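# Snap a jar's lid fully closed by pressing

## Task

A loose jar stands on the table with its lid sitting on top. Push the lid down firmly until it is latched onto the jar around its whole circumference and rests level on the rim; if one edge latches first, push on the edge that is still raised. The wrist camera and its bracket (on the little-finger side, near the heel of the palm) must never be what presses on the lid, or the task fails. At the end the jar must be upright on the table, and neither the jar nor the lid may still be moving or be held in place only by the robot. Release and pull the hands away once finished.

## Robot and tools

Robot: two arms, left_arm and right_arm, each ending in an identical five-finger right hand (so the hands are not mirrored). The arms face each other across the table; left_arm's base is on the +y side. The names do not refer to image sides.

World frame: origin on the table surface halfway between the two arm bases, z = 0 is the tabletop, +z up. Result lines report each hand point's position (m), orientation as quaternion wxyz, and linear/angular velocity (m/s, rad/s) in this frame. Reported positions can be a little off, worse at long reach.

Hand point: a spot fixed to the palm, 0.05 m in front of it, where index pad and thumb tip meet in a pinch. Its +z runs along the straightened fingers (fingertips 0.06-0.07 m beyond it), +y points out of the palm, +x points across the palm toward the little finger. The hand extends 0.08 m on the little-finger side, and 0.02 m (thumb turned in front of palm) to 0.09 m on the thumb side. A rigid bracket carrying the wrist camera sits on the little-finger side near the wrist, 0.03 m past the point in +y and 0.11 m across; it can collide, and in this task it must not be the part touching the lid. Pressing with the flat palm or fingertips is the safe choice.

Row format (used by execute_actions and by move's target): a flat list of 28 numbers, each in [-1, 1], always covering both arms. Order: left_arm dx, dy, dz, rx, ry, rz, then left_gripper little, ring, middle, index, thumb_bend, thumb_turn, force_limit, speed; then the same 14 for right_arm/right_gripper. dx..rz are an offset, not a pose: a target relative to the hand point's measured pose at the start of the action (for the first action in a call, the last pose reported in this scene), expressed in the hand point's own axes. Each row in a table is measured from that same start, not chained. Scale: 1.0 = 0.6 m or 180 degrees; rx, ry, rz form a single rotation vector. Finger values: +1 straight/open, -1 fully curled; thumb_bend +1 straight, -1 bent; thumb_turn +1 beside palm, -1 across in front of palm. A pinch is roughly index -0.22, thumb_bend -0.75, thumb_turn -0.57. force_limit maps -1..+1 to about 0..10 N at a fingertip (0..15 N for thumb motors) and only stops closing motion. speed maps -1..+1 to nearly 0..full (full travel 0.6 s). No hand value means 'unchanged': to keep a hand as is, resend its last eight numbers, or before any were sent, its hand_measured six values plus hand_force_limit and hand_speed.

execute_actions(actions): a list of actions; each action is up to 15 rows, one per 1/30 s step, the last row held to fill 15 steps (0.5 s). An empty list just returns state and images. Each step the command is clipped to within 100 mm and 16 degrees of the current pose, so big offsets take several actions.

move(target, speed, stop_force, blocking): target is one 28-number row as above, offsets from the last reported pose. Hand points travel in straight lines, finishing together, over 0.5 to 10 s (cut off at 10 s). speed in m/s, 0.002 to 0.5 (default 0.25); rotation up to twice that in rad/s. stop_force (N, 9 to 40, shared by both arms) ends an arm's path when its wrist sensor feels that much extra resistance along the direction of travel for two steps; the arm then backs to its pose two steps earlier and holds. Use it with very low speed for pressing; don't rely on it if the hand rotates during the move, and omit it when lifting off something. Not available in the first 0.2 s of a scene, and not with blocking=false. The result adds a 'move:' line: done, off_target, moving, held, contact, or fault, plus limits such as paced (pose clipped) or held (steps blocked), and distance to target. Arms are stiff: pushing even slightly past a firm contact without stop_force risks a fault.

wait(seconds 0-10): let the scene run holding current commands; returns early if a running move finishes. stop(): brake a running move. zoom_image(camera, region [x0,y0,x1,y1] pixels, at most 504x504) on cam_high, cam_low, cam_left_wrist or cam_right_wrist. show_instructions(): reference images. finished_scene(scene): ends the current scene (give its number) and reports success; irreversible.

Results also show Hand target lines, hand_measured, hand_stopped_by (moving, target, force, stalled, fault), hand_load_n (positive when pushed open), and Wrist force/torque in end-effector axes (noise up to ~2.4 N, offset up to ~4 N, saturating near 50 N; force points from the surface back into the arm). 'pose unreachable' means the clearance check altered a command.

Safety: torque over a joint's limit (142 N m for the big joints, 26.6 N m for the wrist joints) or 150 N outside force stops that arm for 10 s. Motors heat under load; above 85 C the arm is braked. Never let the arms strike or press on each other. Don't knock the jar over or off the table. Press slowly with stop_force, check visually that the lid sits flat all round, then open, lift clear and let everything settle before finishing.

Each tool is called after ">>>" in YAML: its name, and indented under it one key for each argument.

Reference images:

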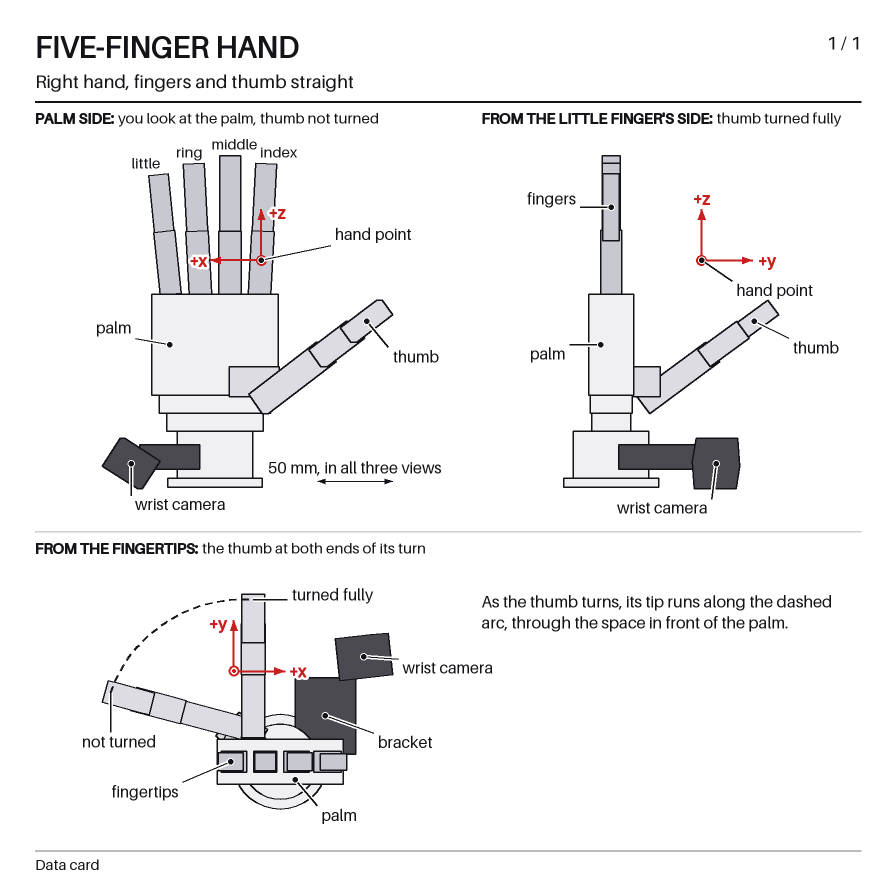

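## Session

>>> execute_actions:
  actions: []

Scene clock: 0.00 s.
left_arm: end_effector_position=(+0.2797, +0.4494, +0.4855) hand_measured=(+1.000, +1.000, +1.000, +1.000, +1.000, +1.000) hand_load_n=(+0.0, +0.0, +0.0, +0.0, +0.0, +0.0) hand_stopped_by=(target, target, target, target, target, target) hand_force_limit=0.00 hand_speed=-0.80 end_effector_quat_wxyz=(+0.014, +0.370, +0.929, -0.005) end_effector_velocity=(-0.000, +0.000, +0.000) end_effector_angular_velocity=(+0.000, +0.000, -0.000) | right_arm: end_effector_position=(+0.1072, -0.2560, +0.4707) hand_measured=(+1.000, +1.000, +1.000, +1.000, +1.000, +1.000) hand_load_n=(+0.0, +0.0, +0.0, +0.0, +0.0, +0.0) hand_stopped_by=(target, target, target, target, target, target) hand_force_limit=0.00 hand_speed=-0.80 end_effector_quat_wxyz=(-0.032, -0.391, +0.920, -0.001) end_effector_velocity=(-0.000, -0.000, +0.000) end_effector_angular_velocity=(-0.001, +0.001, -0.000)
Joint positions: left_arm=[ 0.586 -1.735  1.327  1.951  1.56  -1.881] | right_arm=[-1.2   -1.705  1.365  1.974  1.565 -1.858]
Joint velocities: left_arm=[-0.    -0.001  0.001  0.     0.     0.   ] | right_arm=[-0.    -0.    -0.     0.001  0.    -0.   ]
Wrist force (N, on the end effector, along its own x y z axes, offset not removed): no reading
Wrist torque (N m, same axes, about the end effector's origin, offset not removed): no reading
Hand target (left_arm): +0.280, +0.449, +0.485; +0.014, +0.370, +0.929, -0.005
Hand target (right_arm): +0.107, -0.256, +0.471; -0.032, -0.391, +0.920, -0.001

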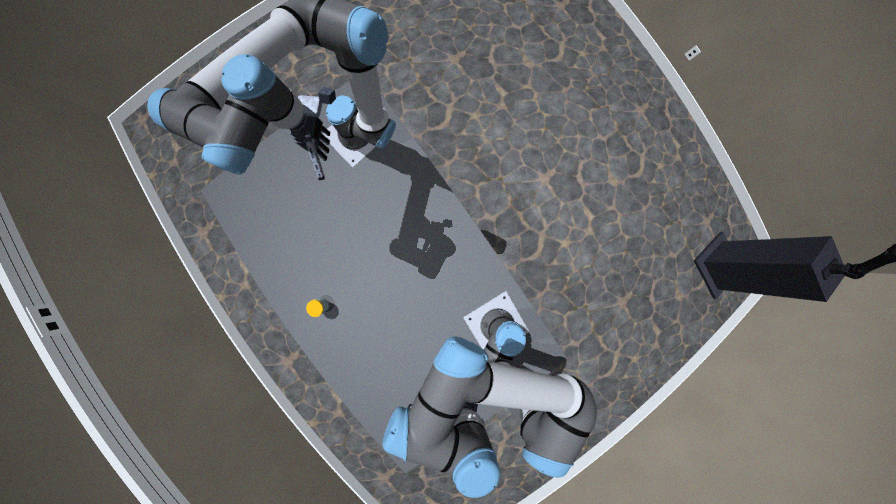

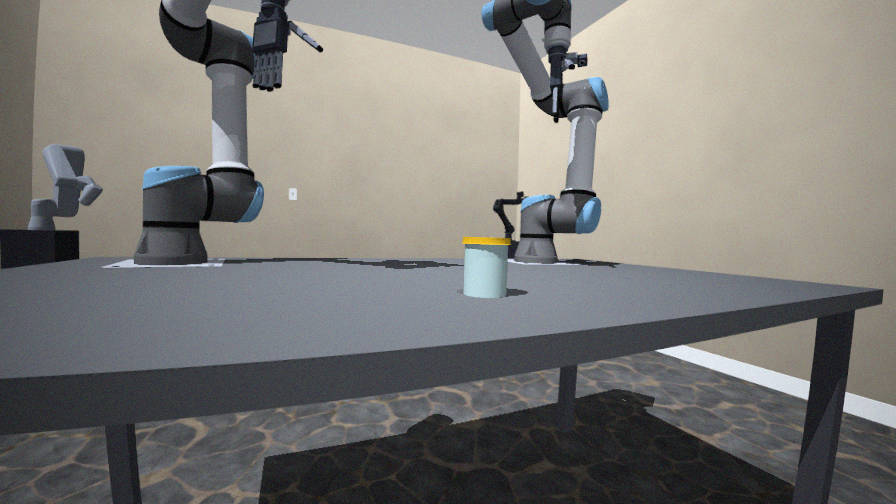

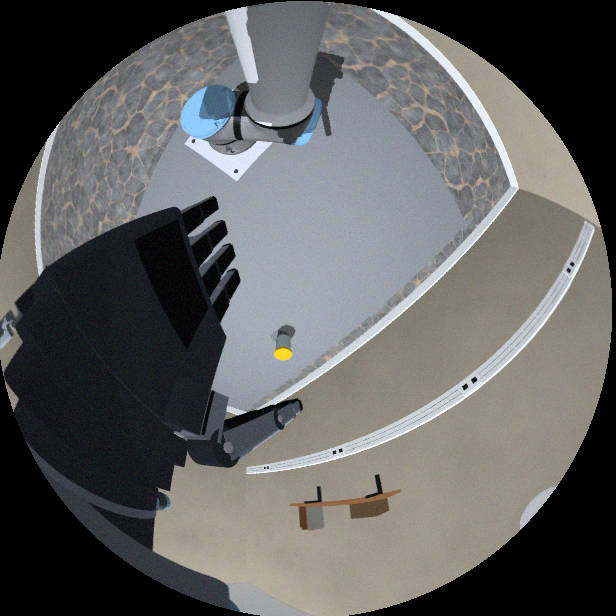

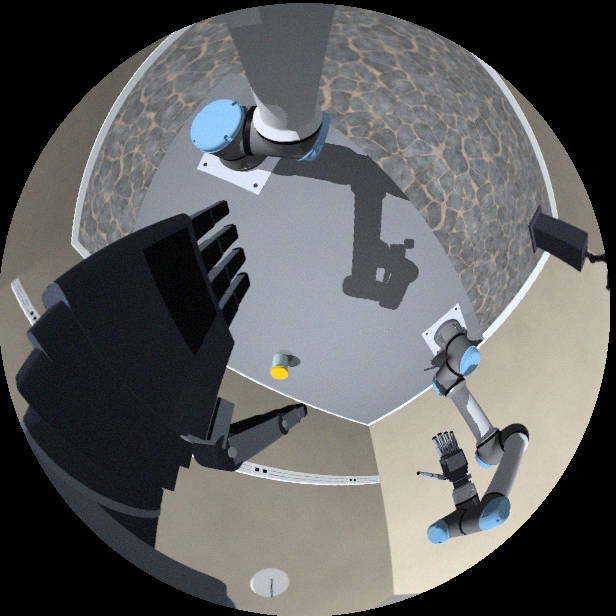

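>>> move:
  target: [-0.958,-0.24,0.4675,-0.385,-0.385,0.385,-1,-1,-1,-1,1,1,0,0.5, 0,0,0,0,0,0,1,1,1,1,1,1,0,-0.8]
  speed: 0.35

Scene clock: 92.47 s.
left_arm: end_effector_position=(+0.6040, -0.0556, +0.2220) hand_measured=(-1.000, -1.000, -1.000, -1.000, +1.000, +1.000) hand_load_n=(+0.0, +0.0, +0.0, +0.0, +0.0, +0.0) hand_stopped_by=(target, target, target, target, target, target) hand_force_limit=0.00 hand_speed=0.50 end_effector_quat_wxyz=(+0.659, +0.640, +0.276, +0.284) end_effector_velocity=(+0.002, -0.002, -0.000) end_effector_angular_velocity=(-0.001, -0.005, -0.004) | right_arm: end_effector_position=(+0.1072, -0.2560, +0.4707) hand_measured=(+1.000, +1.000, +1.000, +1.000, +1.000, +1.000) hand_load_n=(+0.0, +0.0, +0.0, +0.0, +0.0, +0.0) hand_stopped_by=(target, target, target, target, target, target) hand_force_limit=0.00 hand_speed=-0.80 end_effector_quat_wxyz=(-0.032, -0.391, +0.920, -0.001) end_effector_velocity=(-0.001, -0.000, +0.000) end_effector_angular_velocity=(+0.001, -0.002, +0.000)
Joint positions: left_arm=[ 0.696 -0.893  1.549 -0.686  1.372  0.006] | right_arm=[-1.2   -1.705  1.365  1.974  1.565 -1.858]
Joint velocities: left_arm=[ 0.002  0.007 -0.009 -0.002  0.007  0.003] | right_arm=[ 0.001 -0.002  0.    -0.    -0.     0.   ]
Wrist force (N, on the end effector, along its own x y z axes, offset not removed): left_arm=[-0.4 1.2 0.0] | right_arm=[2.6 1.2 1.1]
Wrist torque (N m, same axes, about the end effector's origin, offset not removed): left_arm=[0.04 0.25 -0.26] | right_arm=[0.09 -0.33 0.15]
Hand target (left_arm): +0.604, -0.056, +0.222; +0.659, +0.640, +0.275, +0.284
Hand target (right_arm): +0.107, -0.256, +0.471; -0.032, -0.391, +0.920, -0.001
Off the commanded pose (left_arm): 0.001 m, 0 deg.
Off the commanded pose (right_arm): 0.000 m, 0 deg.
move: done
camera_calibration (this result's frames):
cam_left_wrist: T_world_to_cam=[[-0.149876, -0.0180093, 0.988541, -0.133323], [-0.968597, -0.197944, -0.150458, 0.599639], [0.198385, -0.980048, 0.0122232, -0.0487698], [0, 0, 0, 1]] pos_world=[0.570502, 0.068497, 0.222612]
cam_right_wrist: T_world_to_cam=[[-0.630946, 0.775439, 0.0245227, 0.254793], [0.668254, 0.527132, 0.524946, -0.183371], [0.394137, 0.3476, -0.850782, 0.576114], [0, 0, 0, 1]] pos_world=[0.0562311, -0.301173, 0.580159]

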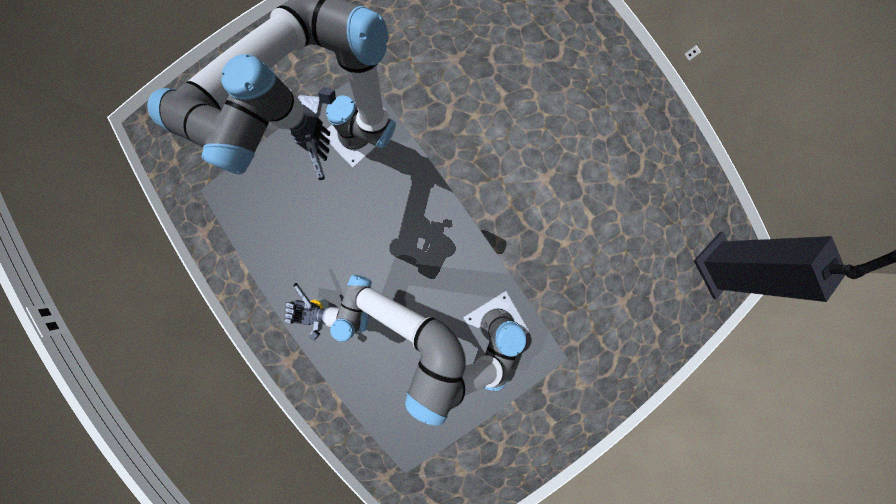

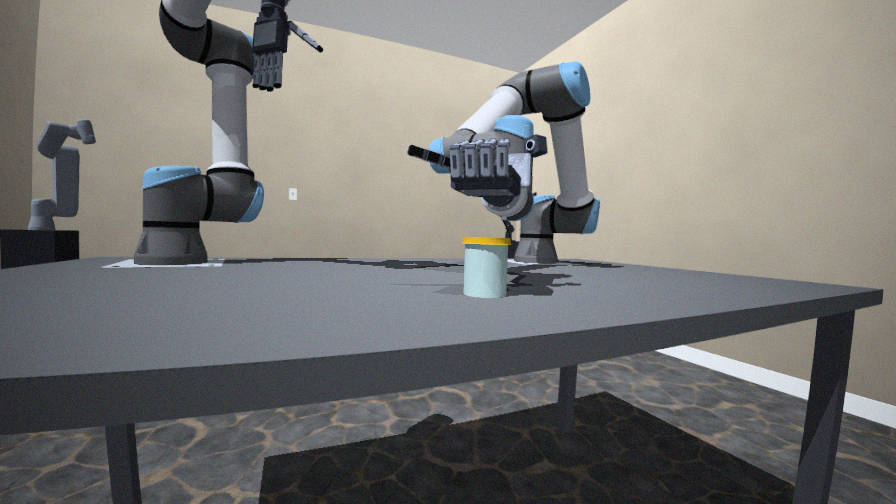

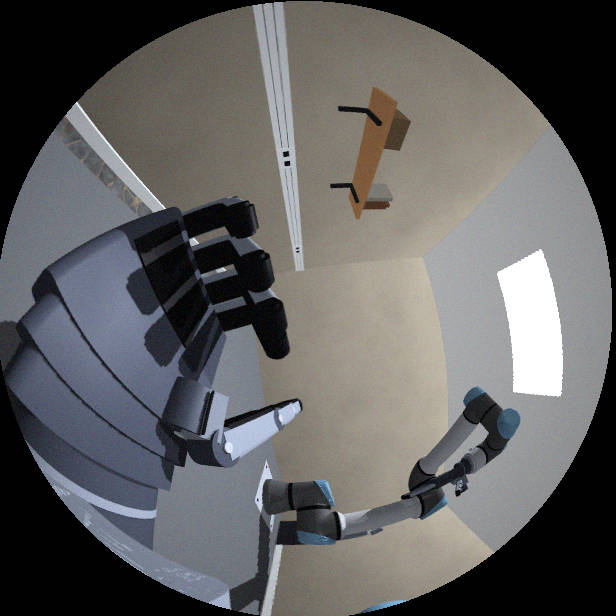

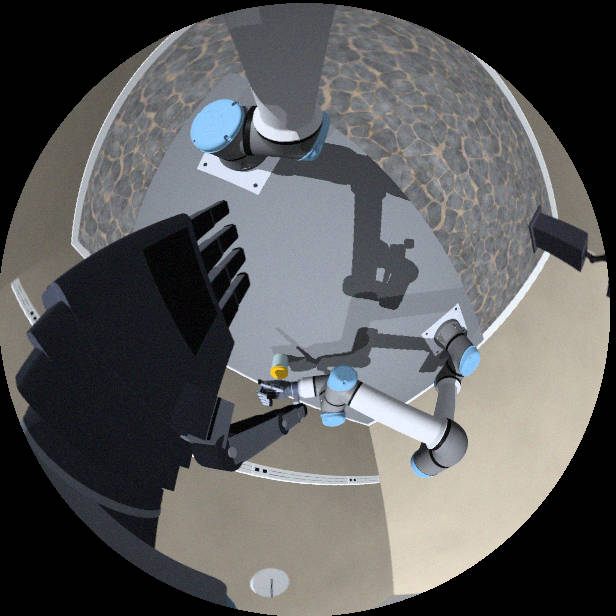

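>>> move:
  target: [0,-0.08,0,0.009,0,0,-1,-1,-1,-1,1,1,0,0.5, 0,0,0,0,0,0,1,1,1,1,1,1,0,-0.8]
  speed: 0.1

>>> zoom_image:
  camera: "cam_low"
  region: [380, 130, 600, 310]

>>> zoom_image:
  camera: "cam_right_wrist"
  region: [220, 320, 380, 440]

>>> zoom_image:
  camera: "cam_high"
  region: [250, 250, 410, 370]

Scene clock: 102.87 s.
left_arm: end_effector_position=(+0.6050, -0.0565, +0.1743) hand_measured=(-1.000, -1.000, -1.000, -1.000, +1.000, +1.000) hand_load_n=(+0.0, +0.0, +0.0, +0.0, +0.0, +0.0) hand_stopped_by=(target, target, target, target, target, target) hand_force_limit=0.00 hand_speed=0.50 end_effector_quat_wxyz=(+0.650, +0.649, +0.280, +0.280) end_effector_velocity=(+0.001, -0.001, -0.001) end_effector_angular_velocity=(-0.001, -0.001, +0.000) | right_arm: end_effector_position=(+0.1072, -0.2560, +0.4707) hand_measured=(+1.000, +1.000, +1.000, +1.000, +1.000, +1.000) hand_load_n=(+0.0, +0.0, +0.0, +0.0, +0.0, +0.0) hand_stopped_by=(target, target, target, target, target, target) hand_force_limit=0.00 hand_speed=-0.80 end_effector_quat_wxyz=(-0.032, -0.391, +0.920, -0.001) end_effector_velocity=(-0.001, -0.000, +0.000) end_effector_angular_velocity=(-0.001, +0.001, +0.000)
Joint positions: left_arm=[ 0.696 -0.828  1.559 -0.732  1.372  0.   ] | right_arm=[-1.2   -1.705  1.365  1.974  1.565 -1.858]
Joint velocities: left_arm=[-0.     0.004 -0.002 -0.003 -0.001 -0.   ] | right_arm=[ 0.    -0.    -0.     0.002  0.    -0.   ]
Wrist force (N, on the end effector, along its own x y z axes, offset not removed): left_arm=[3.9 -1.2 -0.7] | right_arm=[2.7 -1.3 -1.7]
Wrist torque (N m, same axes, about the end effector's origin, offset not removed): left_arm=[-0.24 -0.46 -0.02] | right_arm=[-0.22 -0.23 0.07]
Hand target (left_arm): +0.605, -0.057, +0.174; +0.650, +0.649, +0.280, +0.280
Hand target (right_arm): +0.107, -0.256, +0.471; -0.032, -0.391, +0.920, -0.001
Off the commanded pose (left_arm): 0.000 m, 0 deg.
Off the commanded pose (right_arm): 0.000 m, 0 deg.
move: done
camera_calibration (this result's frames):
cam_left_wrist: T_world_to_cam=[[-0.129596, -0.0372549, 0.990867, -0.0997988], [-0.971507, -0.195217, -0.134403, 0.592393], [0.198441, -0.980052, -0.0108942, -0.0452428], [0, 0, 0, 1]] pos_world=[0.571559, 0.0675867, 0.178014]
cam_right_wrist: T_world_to_cam=[[-0.630946, 0.775439, 0.0245227, 0.254793], [0.668254, 0.527132, 0.524946, -0.183371], [0.394137, 0.3476, -0.850782, 0.576113], [0, 0, 0, 1]] pos_world=[0.0562311, -0.301173, 0.580159]

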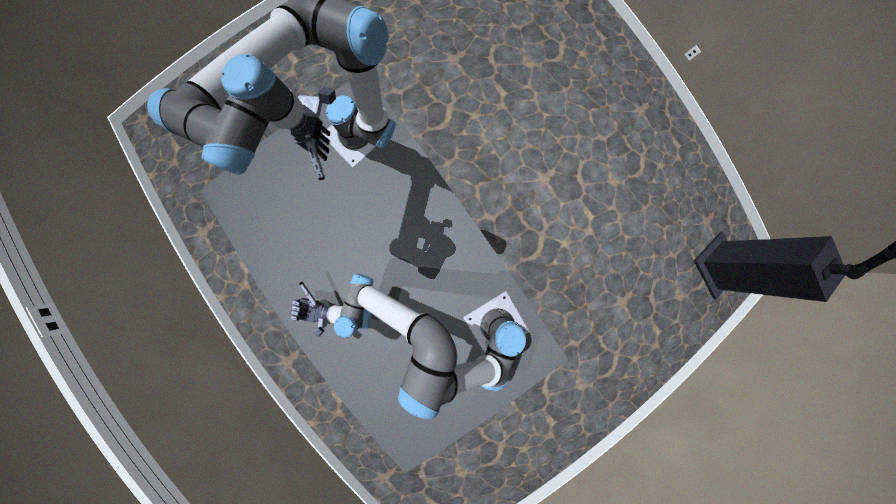

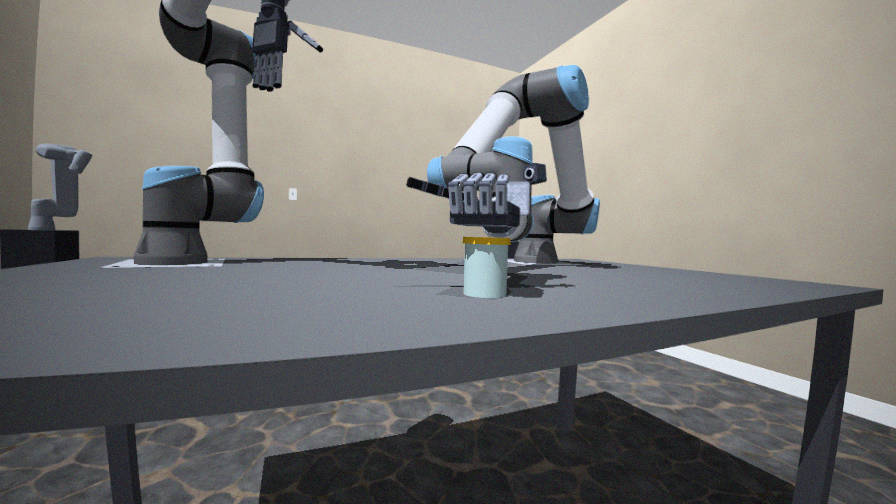

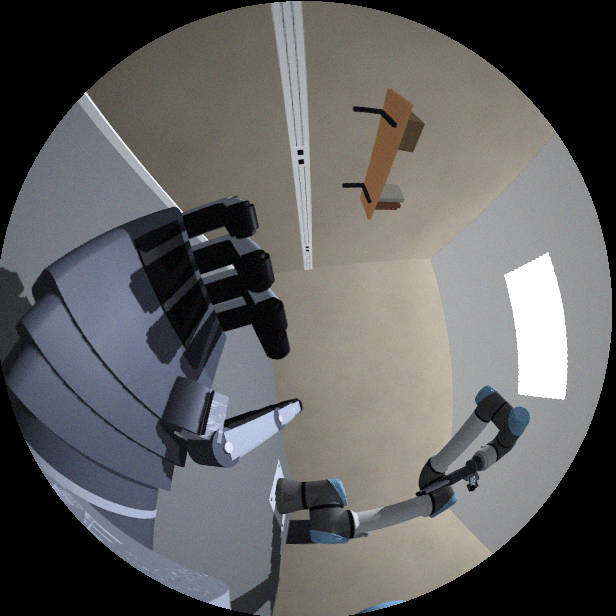

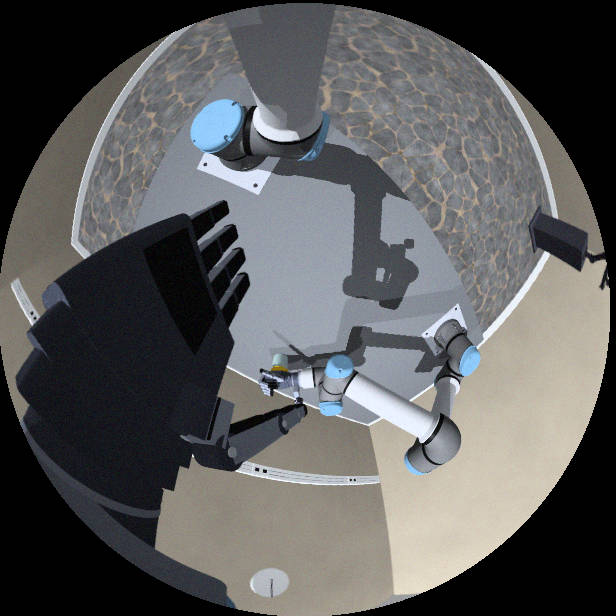

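Region (380, 130, 600, 310) of cam_low's 896x504 image, scaled by 2.291, with more detail than that image has; it fills the top 412 rows of this view, and the rest is white.

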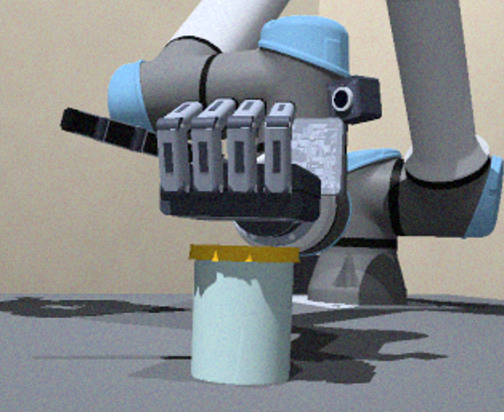

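Region (220, 320, 380, 440) of cam_right_wrist's 616x616 image, scaled by 3.150, with more detail than that image has; it fills the top 378 rows of this view, and the rest is white.

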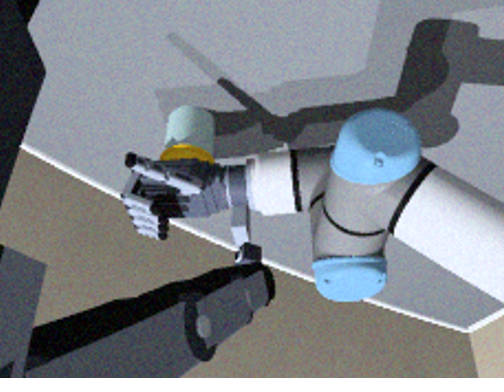

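Region (250, 250, 410, 370) of cam_high's 896x504 image, scaled by 3.150, with more detail than that image has; it fills the top 378 rows of this view, and the rest is white.

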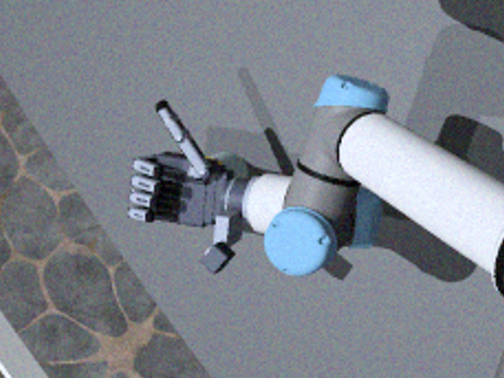

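>>> move:
  target: [0,-0.05,0,0,0,0,-1,-1,-1,-1,1,1,0,0.5, 0,0,0,0,0,0,1,1,1,1,1,1,0,-0.8]
  speed: 0.012
  stop_force: 40

>>> zoom_image:
  camera: "cam_low"
  region: [410, 180, 570, 310]

Scene clock: 113.73 s.
left_arm: end_effector_position=(+0.6051, -0.0566, +0.1531) hand_measured=(-1.000, -1.000, -1.000, -1.000, +1.000, +1.000) hand_load_n=(+0.0, +0.0, +0.0, +0.0, +0.0, +0.0) hand_stopped_by=(target, target, target, target, target, target) hand_force_limit=0.00 hand_speed=0.50 end_effector_quat_wxyz=(+0.650, +0.649, +0.280, +0.280) end_effector_velocity=(-0.000, +0.000, +0.000) end_effector_angular_velocity=(+0.008, +0.005, -0.000) | right_arm: end_effector_position=(+0.1072, -0.2560, +0.4707) hand_measured=(+1.000, +1.000, +1.000, +1.000, +1.000, +1.000) hand_load_n=(+0.0, +0.0, +0.0, +0.0, +0.0, +0.0) hand_stopped_by=(target, target, target, target, target, target) hand_force_limit=0.00 hand_speed=-0.80 end_effector_quat_wxyz=(-0.032, -0.391, +0.920, -0.001) end_effector_velocity=(-0.000, -0.000, +0.000) end_effector_angular_velocity=(-0.000, -0.000, -0.000)
Joint positions: left_arm=[ 0.696 -0.793  1.564 -0.772  1.372  0.   ] | right_arm=[-1.2   -1.705  1.365  1.974  1.565 -1.858]
Joint velocities: left_arm=[ 0.    -0.004 -0.     0.014  0.    -0.   ] | right_arm=[-0.    -0.001 -0.     0.001  0.     0.   ]
Wrist force (N, on the end effector, along its own x y z axes, offset not removed): left_arm=[3.5 50.0 9.9] | right_arm=[-1.7 -1.7 0.4]
Wrist torque (N m, same axes, about the end effector's origin, offset not removed): left_arm=[2.64 -0.47 1.58] | right_arm=[-0.33 0.35 -0.19]
Hand target (left_arm): +0.605, -0.057, +0.154; +0.650, +0.649, +0.280, +0.280
Hand target (right_arm): +0.107, -0.256, +0.471; -0.032, -0.391, +0.920, -0.001
Off the commanded pose (left_arm): 0.009 m, 0 deg.
Off the commanded pose (right_arm): 0.000 m, 0 deg.
move: contact (left_arm)
camera_calibration (this result's frames):
cam_left_wrist: T_world_to_cam=[[-0.129999, -0.0366069, 0.990838, -0.078544], [-0.971467, -0.195232, -0.13467, 0.589583], [0.198373, -0.980074, -0.0101824, -0.0456466], [0, 0, 0, 1]] pos_world=[0.571605, 0.0674934, 0.156759]
cam_right_wrist: T_world_to_cam=[[-0.630946, 0.775439, 0.0245227, 0.254793], [0.668254, 0.527132, 0.524946, -0.183371], [0.394137, 0.3476, -0.850782, 0.576114], [0, 0, 0, 1]] pos_world=[0.0562311, -0.301173, 0.580159]

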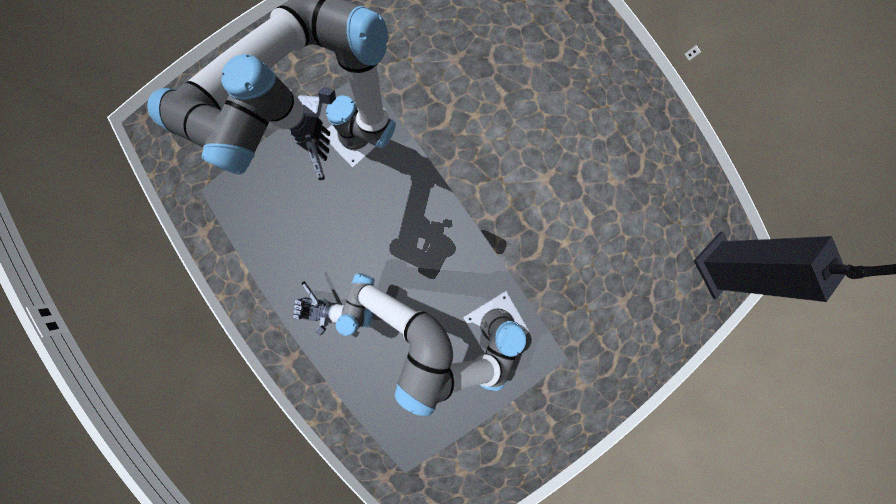

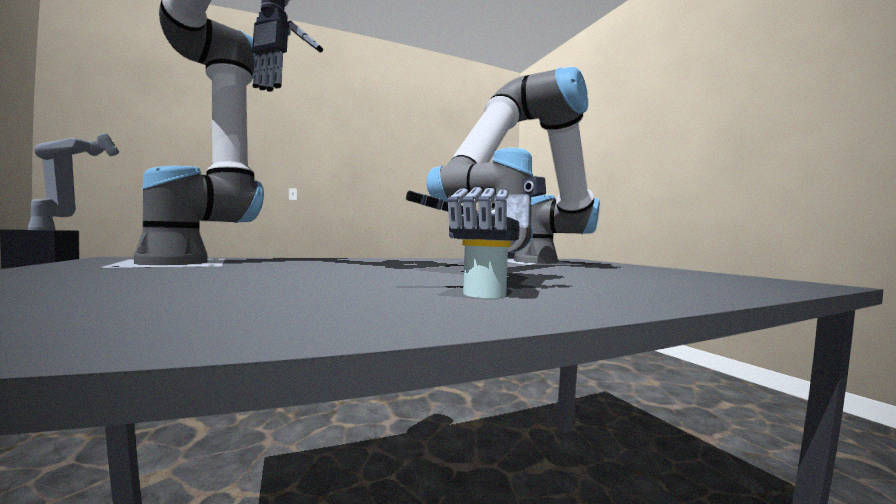

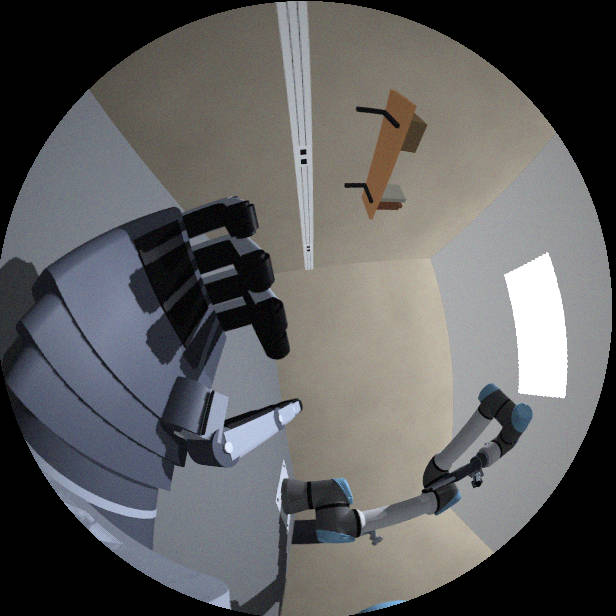

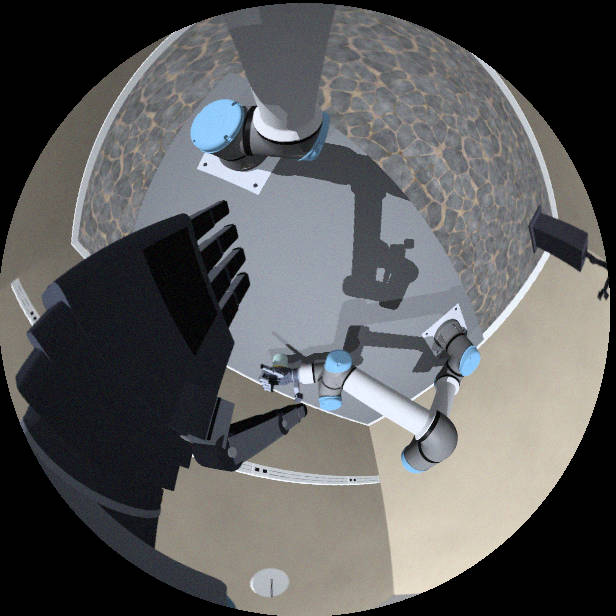

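Region (410, 180, 570, 310) of cam_low's 896x504 image, scaled by 3.150, with more detail than that image has; it fills the top 410 rows of this view, and the rest is white.

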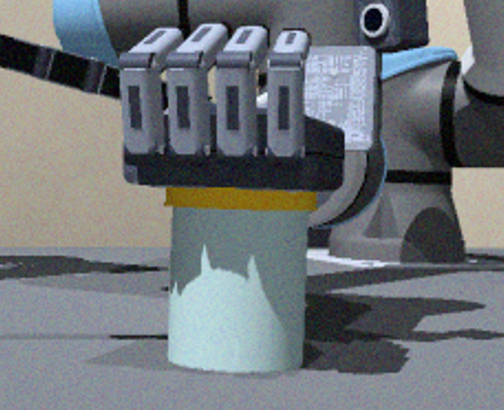

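>>> move:
  target: [0,0.03,0,0,0,0,-1,-1,-1,-1,1,1,0,0.5, 0,0,0,0,0,0,1,1,1,1,1,1,0,-0.8]
  speed: 0.05

>>> zoom_image:
  camera: "cam_low"
  region: [380, 130, 600, 310]

>>> zoom_image:
  camera: "cam_low"
  region: [446, 215, 526, 305]

Scene clock: 123.27 s.
left_arm: end_effector_position=(+0.6051, -0.0566, +0.1708) hand_measured=(-1.000, -1.000, -1.000, -1.000, +1.000, +1.000) hand_load_n=(+0.0, +0.0, +0.0, +0.0, +0.0, +0.0) hand_stopped_by=(target, target, target, target, target, target) hand_force_limit=0.00 hand_speed=0.50 end_effector_quat_wxyz=(+0.650, +0.649, +0.280, +0.280) end_effector_velocity=(-0.000, -0.000, +0.002) end_effector_angular_velocity=(+0.000, -0.000, -0.000) | right_arm: end_effector_position=(+0.1072, -0.2560, +0.4707) hand_measured=(+1.000, +1.000, +1.000, +1.000, +1.000, +1.000) hand_load_n=(+0.0, +0.0, +0.0, +0.0, +0.0, +0.0) hand_stopped_by=(target, target, target, target, target, target) hand_force_limit=0.00 hand_speed=-0.80 end_effector_quat_wxyz=(-0.032, -0.391, +0.920, -0.001) end_effector_velocity=(-0.000, +0.000, -0.000) end_effector_angular_velocity=(-0.001, +0.001, +0.000)
Joint positions: left_arm=[ 0.696 -0.822  1.56  -0.739  1.372  0.   ] | right_arm=[-1.2   -1.705  1.365  1.974  1.565 -1.858]
Joint velocities: left_arm=[-0.    -0.004 -0.001  0.005  0.     0.001] | right_arm=[ 0.     0.001 -0.     0.001 -0.    -0.   ]
Wrist force (N, on the end effector, along its own x y z axes, offset not removed): left_arm=[0.6 -1.2 1.8] | right_arm=[0.3 0.3 -0.1]
Wrist torque (N m, same axes, about the end effector's origin, offset not removed): left_arm=[-0.32 0.02 -0.21] | right_arm=[0.03 0.08 -0.02]
Hand target (left_arm): +0.605, -0.057, +0.171; +0.650, +0.649, +0.280, +0.280
Hand target (right_arm): +0.107, -0.256, +0.471; -0.032, -0.391, +0.920, -0.001
Off the commanded pose (left_arm): 0.000 m, 0 deg.
Off the commanded pose (right_arm): 0.000 m, 0 deg.
move: done
camera_calibration (this result's frames):
cam_left_wrist: T_world_to_cam=[[-0.130006, -0.0365959, 0.990838, -0.0960532], [-0.971466, -0.195234, -0.134676, 0.591948], [0.198373, -0.980074, -0.0101701, -0.045432], [0, 0, 0, 1]] pos_world=[0.571582, 0.0675263, 0.174432]
cam_right_wrist: T_world_to_cam=[[-0.630946, 0.775439, 0.0245225, 0.254793], [0.668254, 0.527132, 0.524946, -0.183371], [0.394137, 0.3476, -0.850782, 0.576114], [0, 0, 0, 1]] pos_world=[0.0562311, -0.301173, 0.580159]

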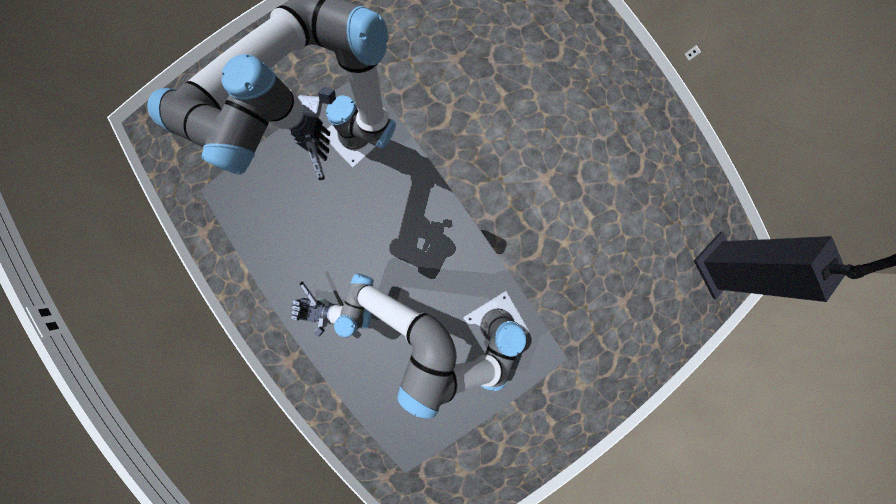

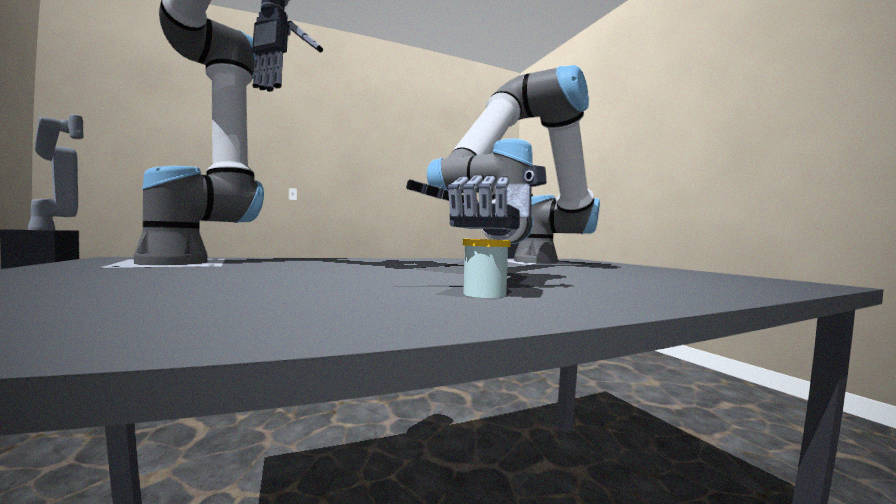

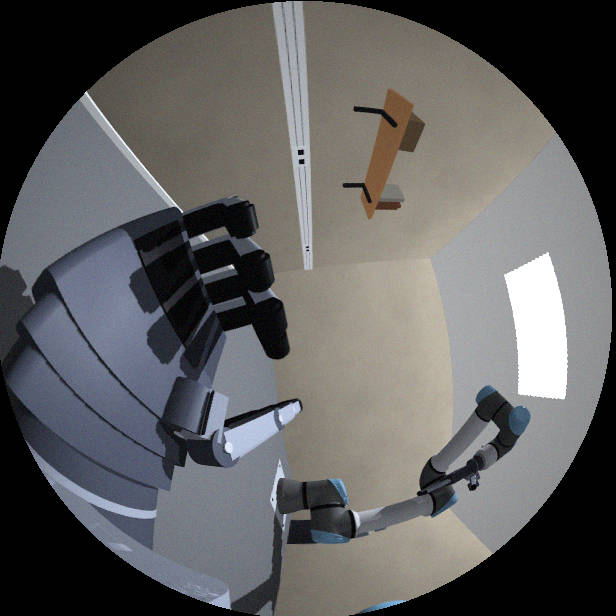

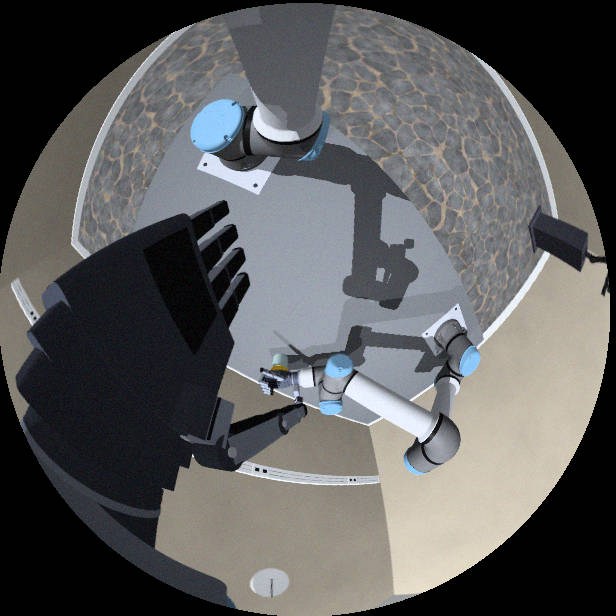

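Region (380, 130, 600, 310) of cam_low's 896x504 image, scaled by 2.291, with more detail than that image has; it fills the top 412 rows of this view, and the rest is white.

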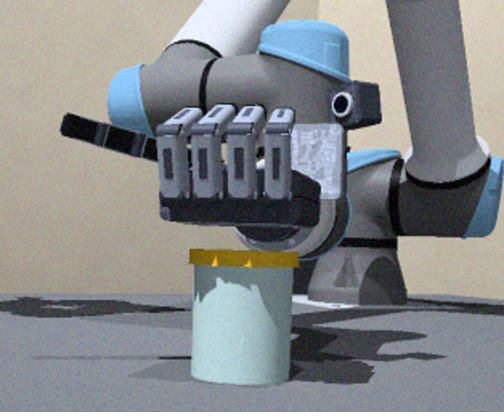

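Region (446, 215, 526, 305) of cam_low's 896x504 image, scaled by 5.600, with more detail than that image has.

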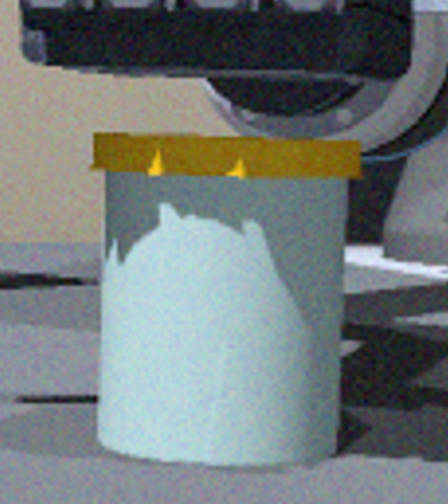

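>>> move:
  target: [0,0.12,-0.05,0,0,0,-1,-1,-1,-1,1,1,0,0.5, 0,0,0,0,0,0,1,1,1,1,1,1,0,-0.8]
  speed: 0.2

>>> zoom_image:
  camera: "cam_right_wrist"
  region: [240, 330, 340, 410]

Scene clock: 128.97 s.
left_arm: end_effector_position=(+0.5832, -0.0360, +0.2425) hand_measured=(-1.000, -1.000, -1.000, -1.000, +1.000, +1.000) hand_load_n=(+0.0, +0.0, +0.0, +0.0, +0.0, +0.0) hand_stopped_by=(target, target, target, target, target, target) hand_force_limit=0.00 hand_speed=0.50 end_effector_quat_wxyz=(+0.650, +0.649, +0.280, +0.280) end_effector_velocity=(-0.001, +0.001, +0.002) end_effector_angular_velocity=(+0.001, +0.001, +0.000) | right_arm: end_effector_position=(+0.1072, -0.2560, +0.4707) hand_measured=(+1.000, +1.000, +1.000, +1.000, +1.000, +1.000) hand_load_n=(+0.0, +0.0, +0.0, +0.0, +0.0, +0.0) hand_stopped_by=(target, target, target, target, target, target) hand_force_limit=0.00 hand_speed=-0.80 end_effector_quat_wxyz=(-0.032, -0.391, +0.920, -0.001) end_effector_velocity=(-0.001, +0.000, +0.000) end_effector_angular_velocity=(+0.000, -0.000, +0.002)
Joint positions: left_arm=[ 0.686 -0.985  1.628 -0.645  1.361  0.   ] | right_arm=[-1.2   -1.705  1.365  1.974  1.565 -1.858]
Joint velocities: left_arm=[-0.001 -0.005  0.003  0.003 -0.001 -0.001] | right_arm=[ 0.002 -0.     0.    -0.    -0.     0.   ]
Wrist force (N, on the end effector, along its own x y z axes, offset not removed): left_arm=[3.0 -1.6 0.3] | right_arm=[0.4 -0.5 0.6]
Wrist torque (N m, same axes, about the end effector's origin, offset not removed): left_arm=[-0.40 -0.27 -0.04] | right_arm=[-0.14 0.08 0.00]
Hand target (left_arm): +0.583, -0.036, +0.243; +0.650, +0.649, +0.280, +0.280
Hand target (right_arm): +0.107, -0.256, +0.471; -0.032, -0.391, +0.920, -0.001
Off the commanded pose (left_arm): 0.000 m, 0 deg.
Off the commanded pose (right_arm): 0.000 m, 0 deg.
move: done
camera_calibration (this result's frames):
cam_left_wrist: T_world_to_cam=[[-0.13007, -0.0366105, 0.990829, -0.169085], [-0.97146, -0.195221, -0.134741, 0.584427], [0.198363, -0.980076, -0.0101732, -0.0201905], [0, 0, 0, 1]] pos_world=[0.549759, 0.0881137, 0.246075]
cam_right_wrist: T_world_to_cam=[[-0.630946, 0.775439, 0.0245226, 0.254793], [0.668254, 0.527132, 0.524946, -0.183371], [0.394137, 0.3476, -0.850782, 0.576114], [0, 0, 0, 1]] pos_world=[0.0562311, -0.301173, 0.580159]

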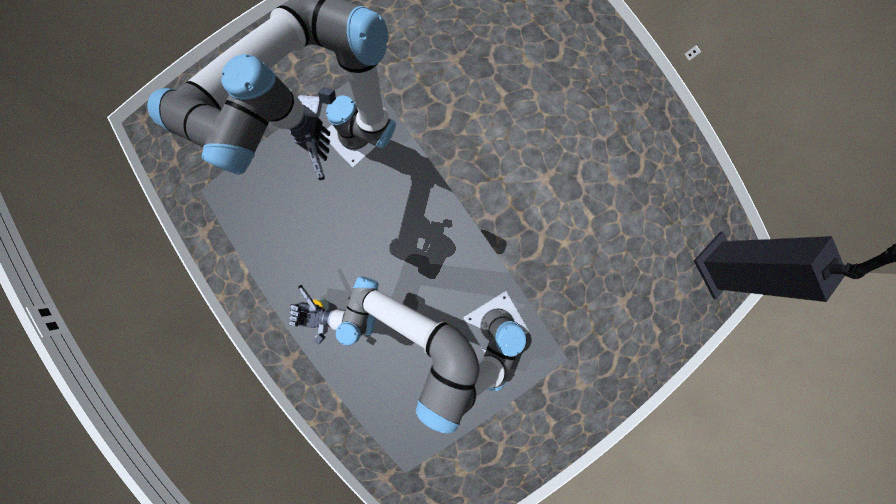

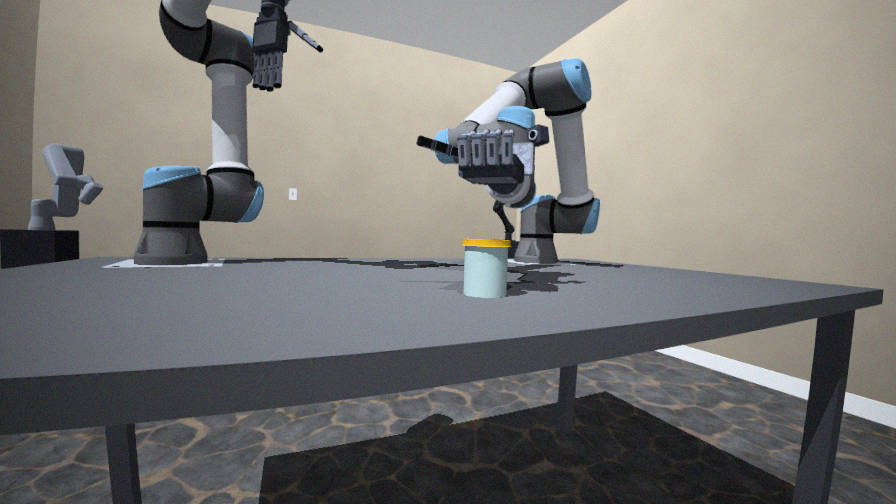

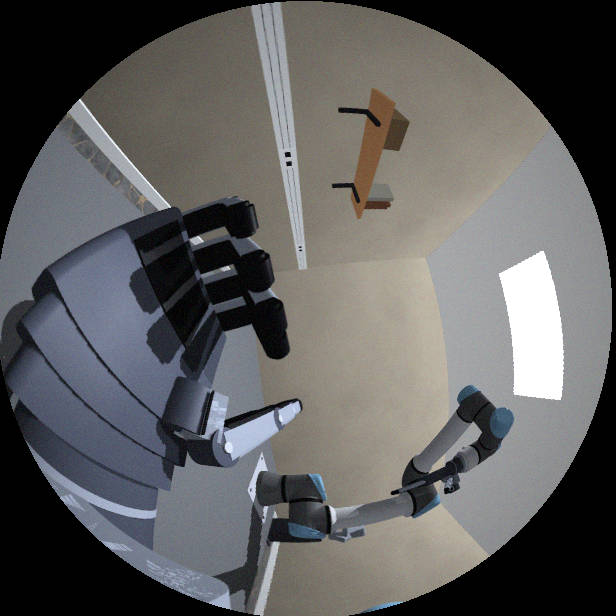

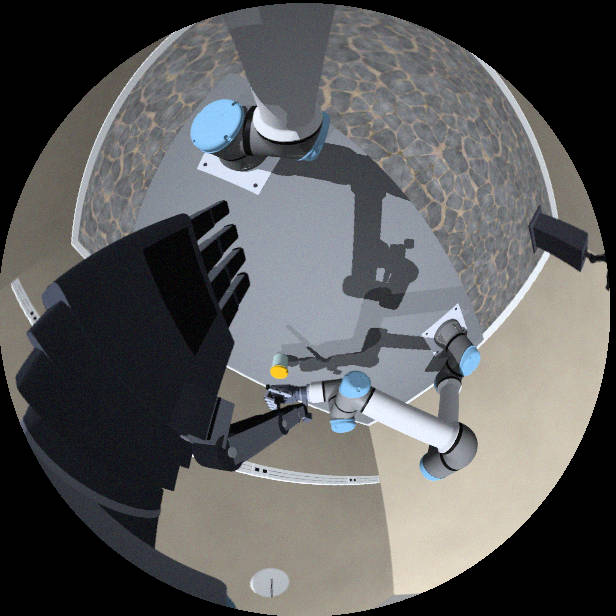

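Region (240, 330, 340, 410) of cam_right_wrist's 616x616 image, scaled by 5.040, with more detail than that image has; it fills the top 403 rows of this view, and the rest is white.

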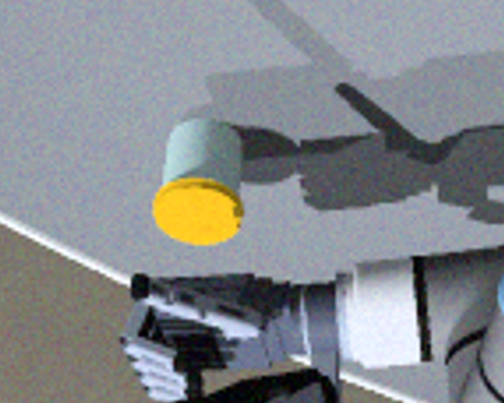

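>>> zoom_image:
  camera: "cam_low"
  region: [446, 215, 526, 305]

Region (446, 215, 526, 305) of cam_low's 896x504 image, scaled by 5.600, with more detail than that image has.

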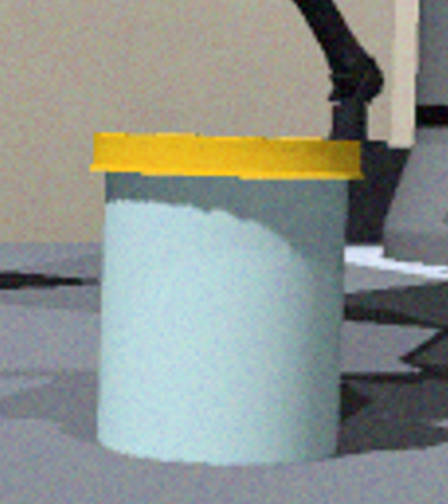

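The lid sits flat and lower than before.

>>> finished_scene:
  scene: 1

The scene is finished: the task was done.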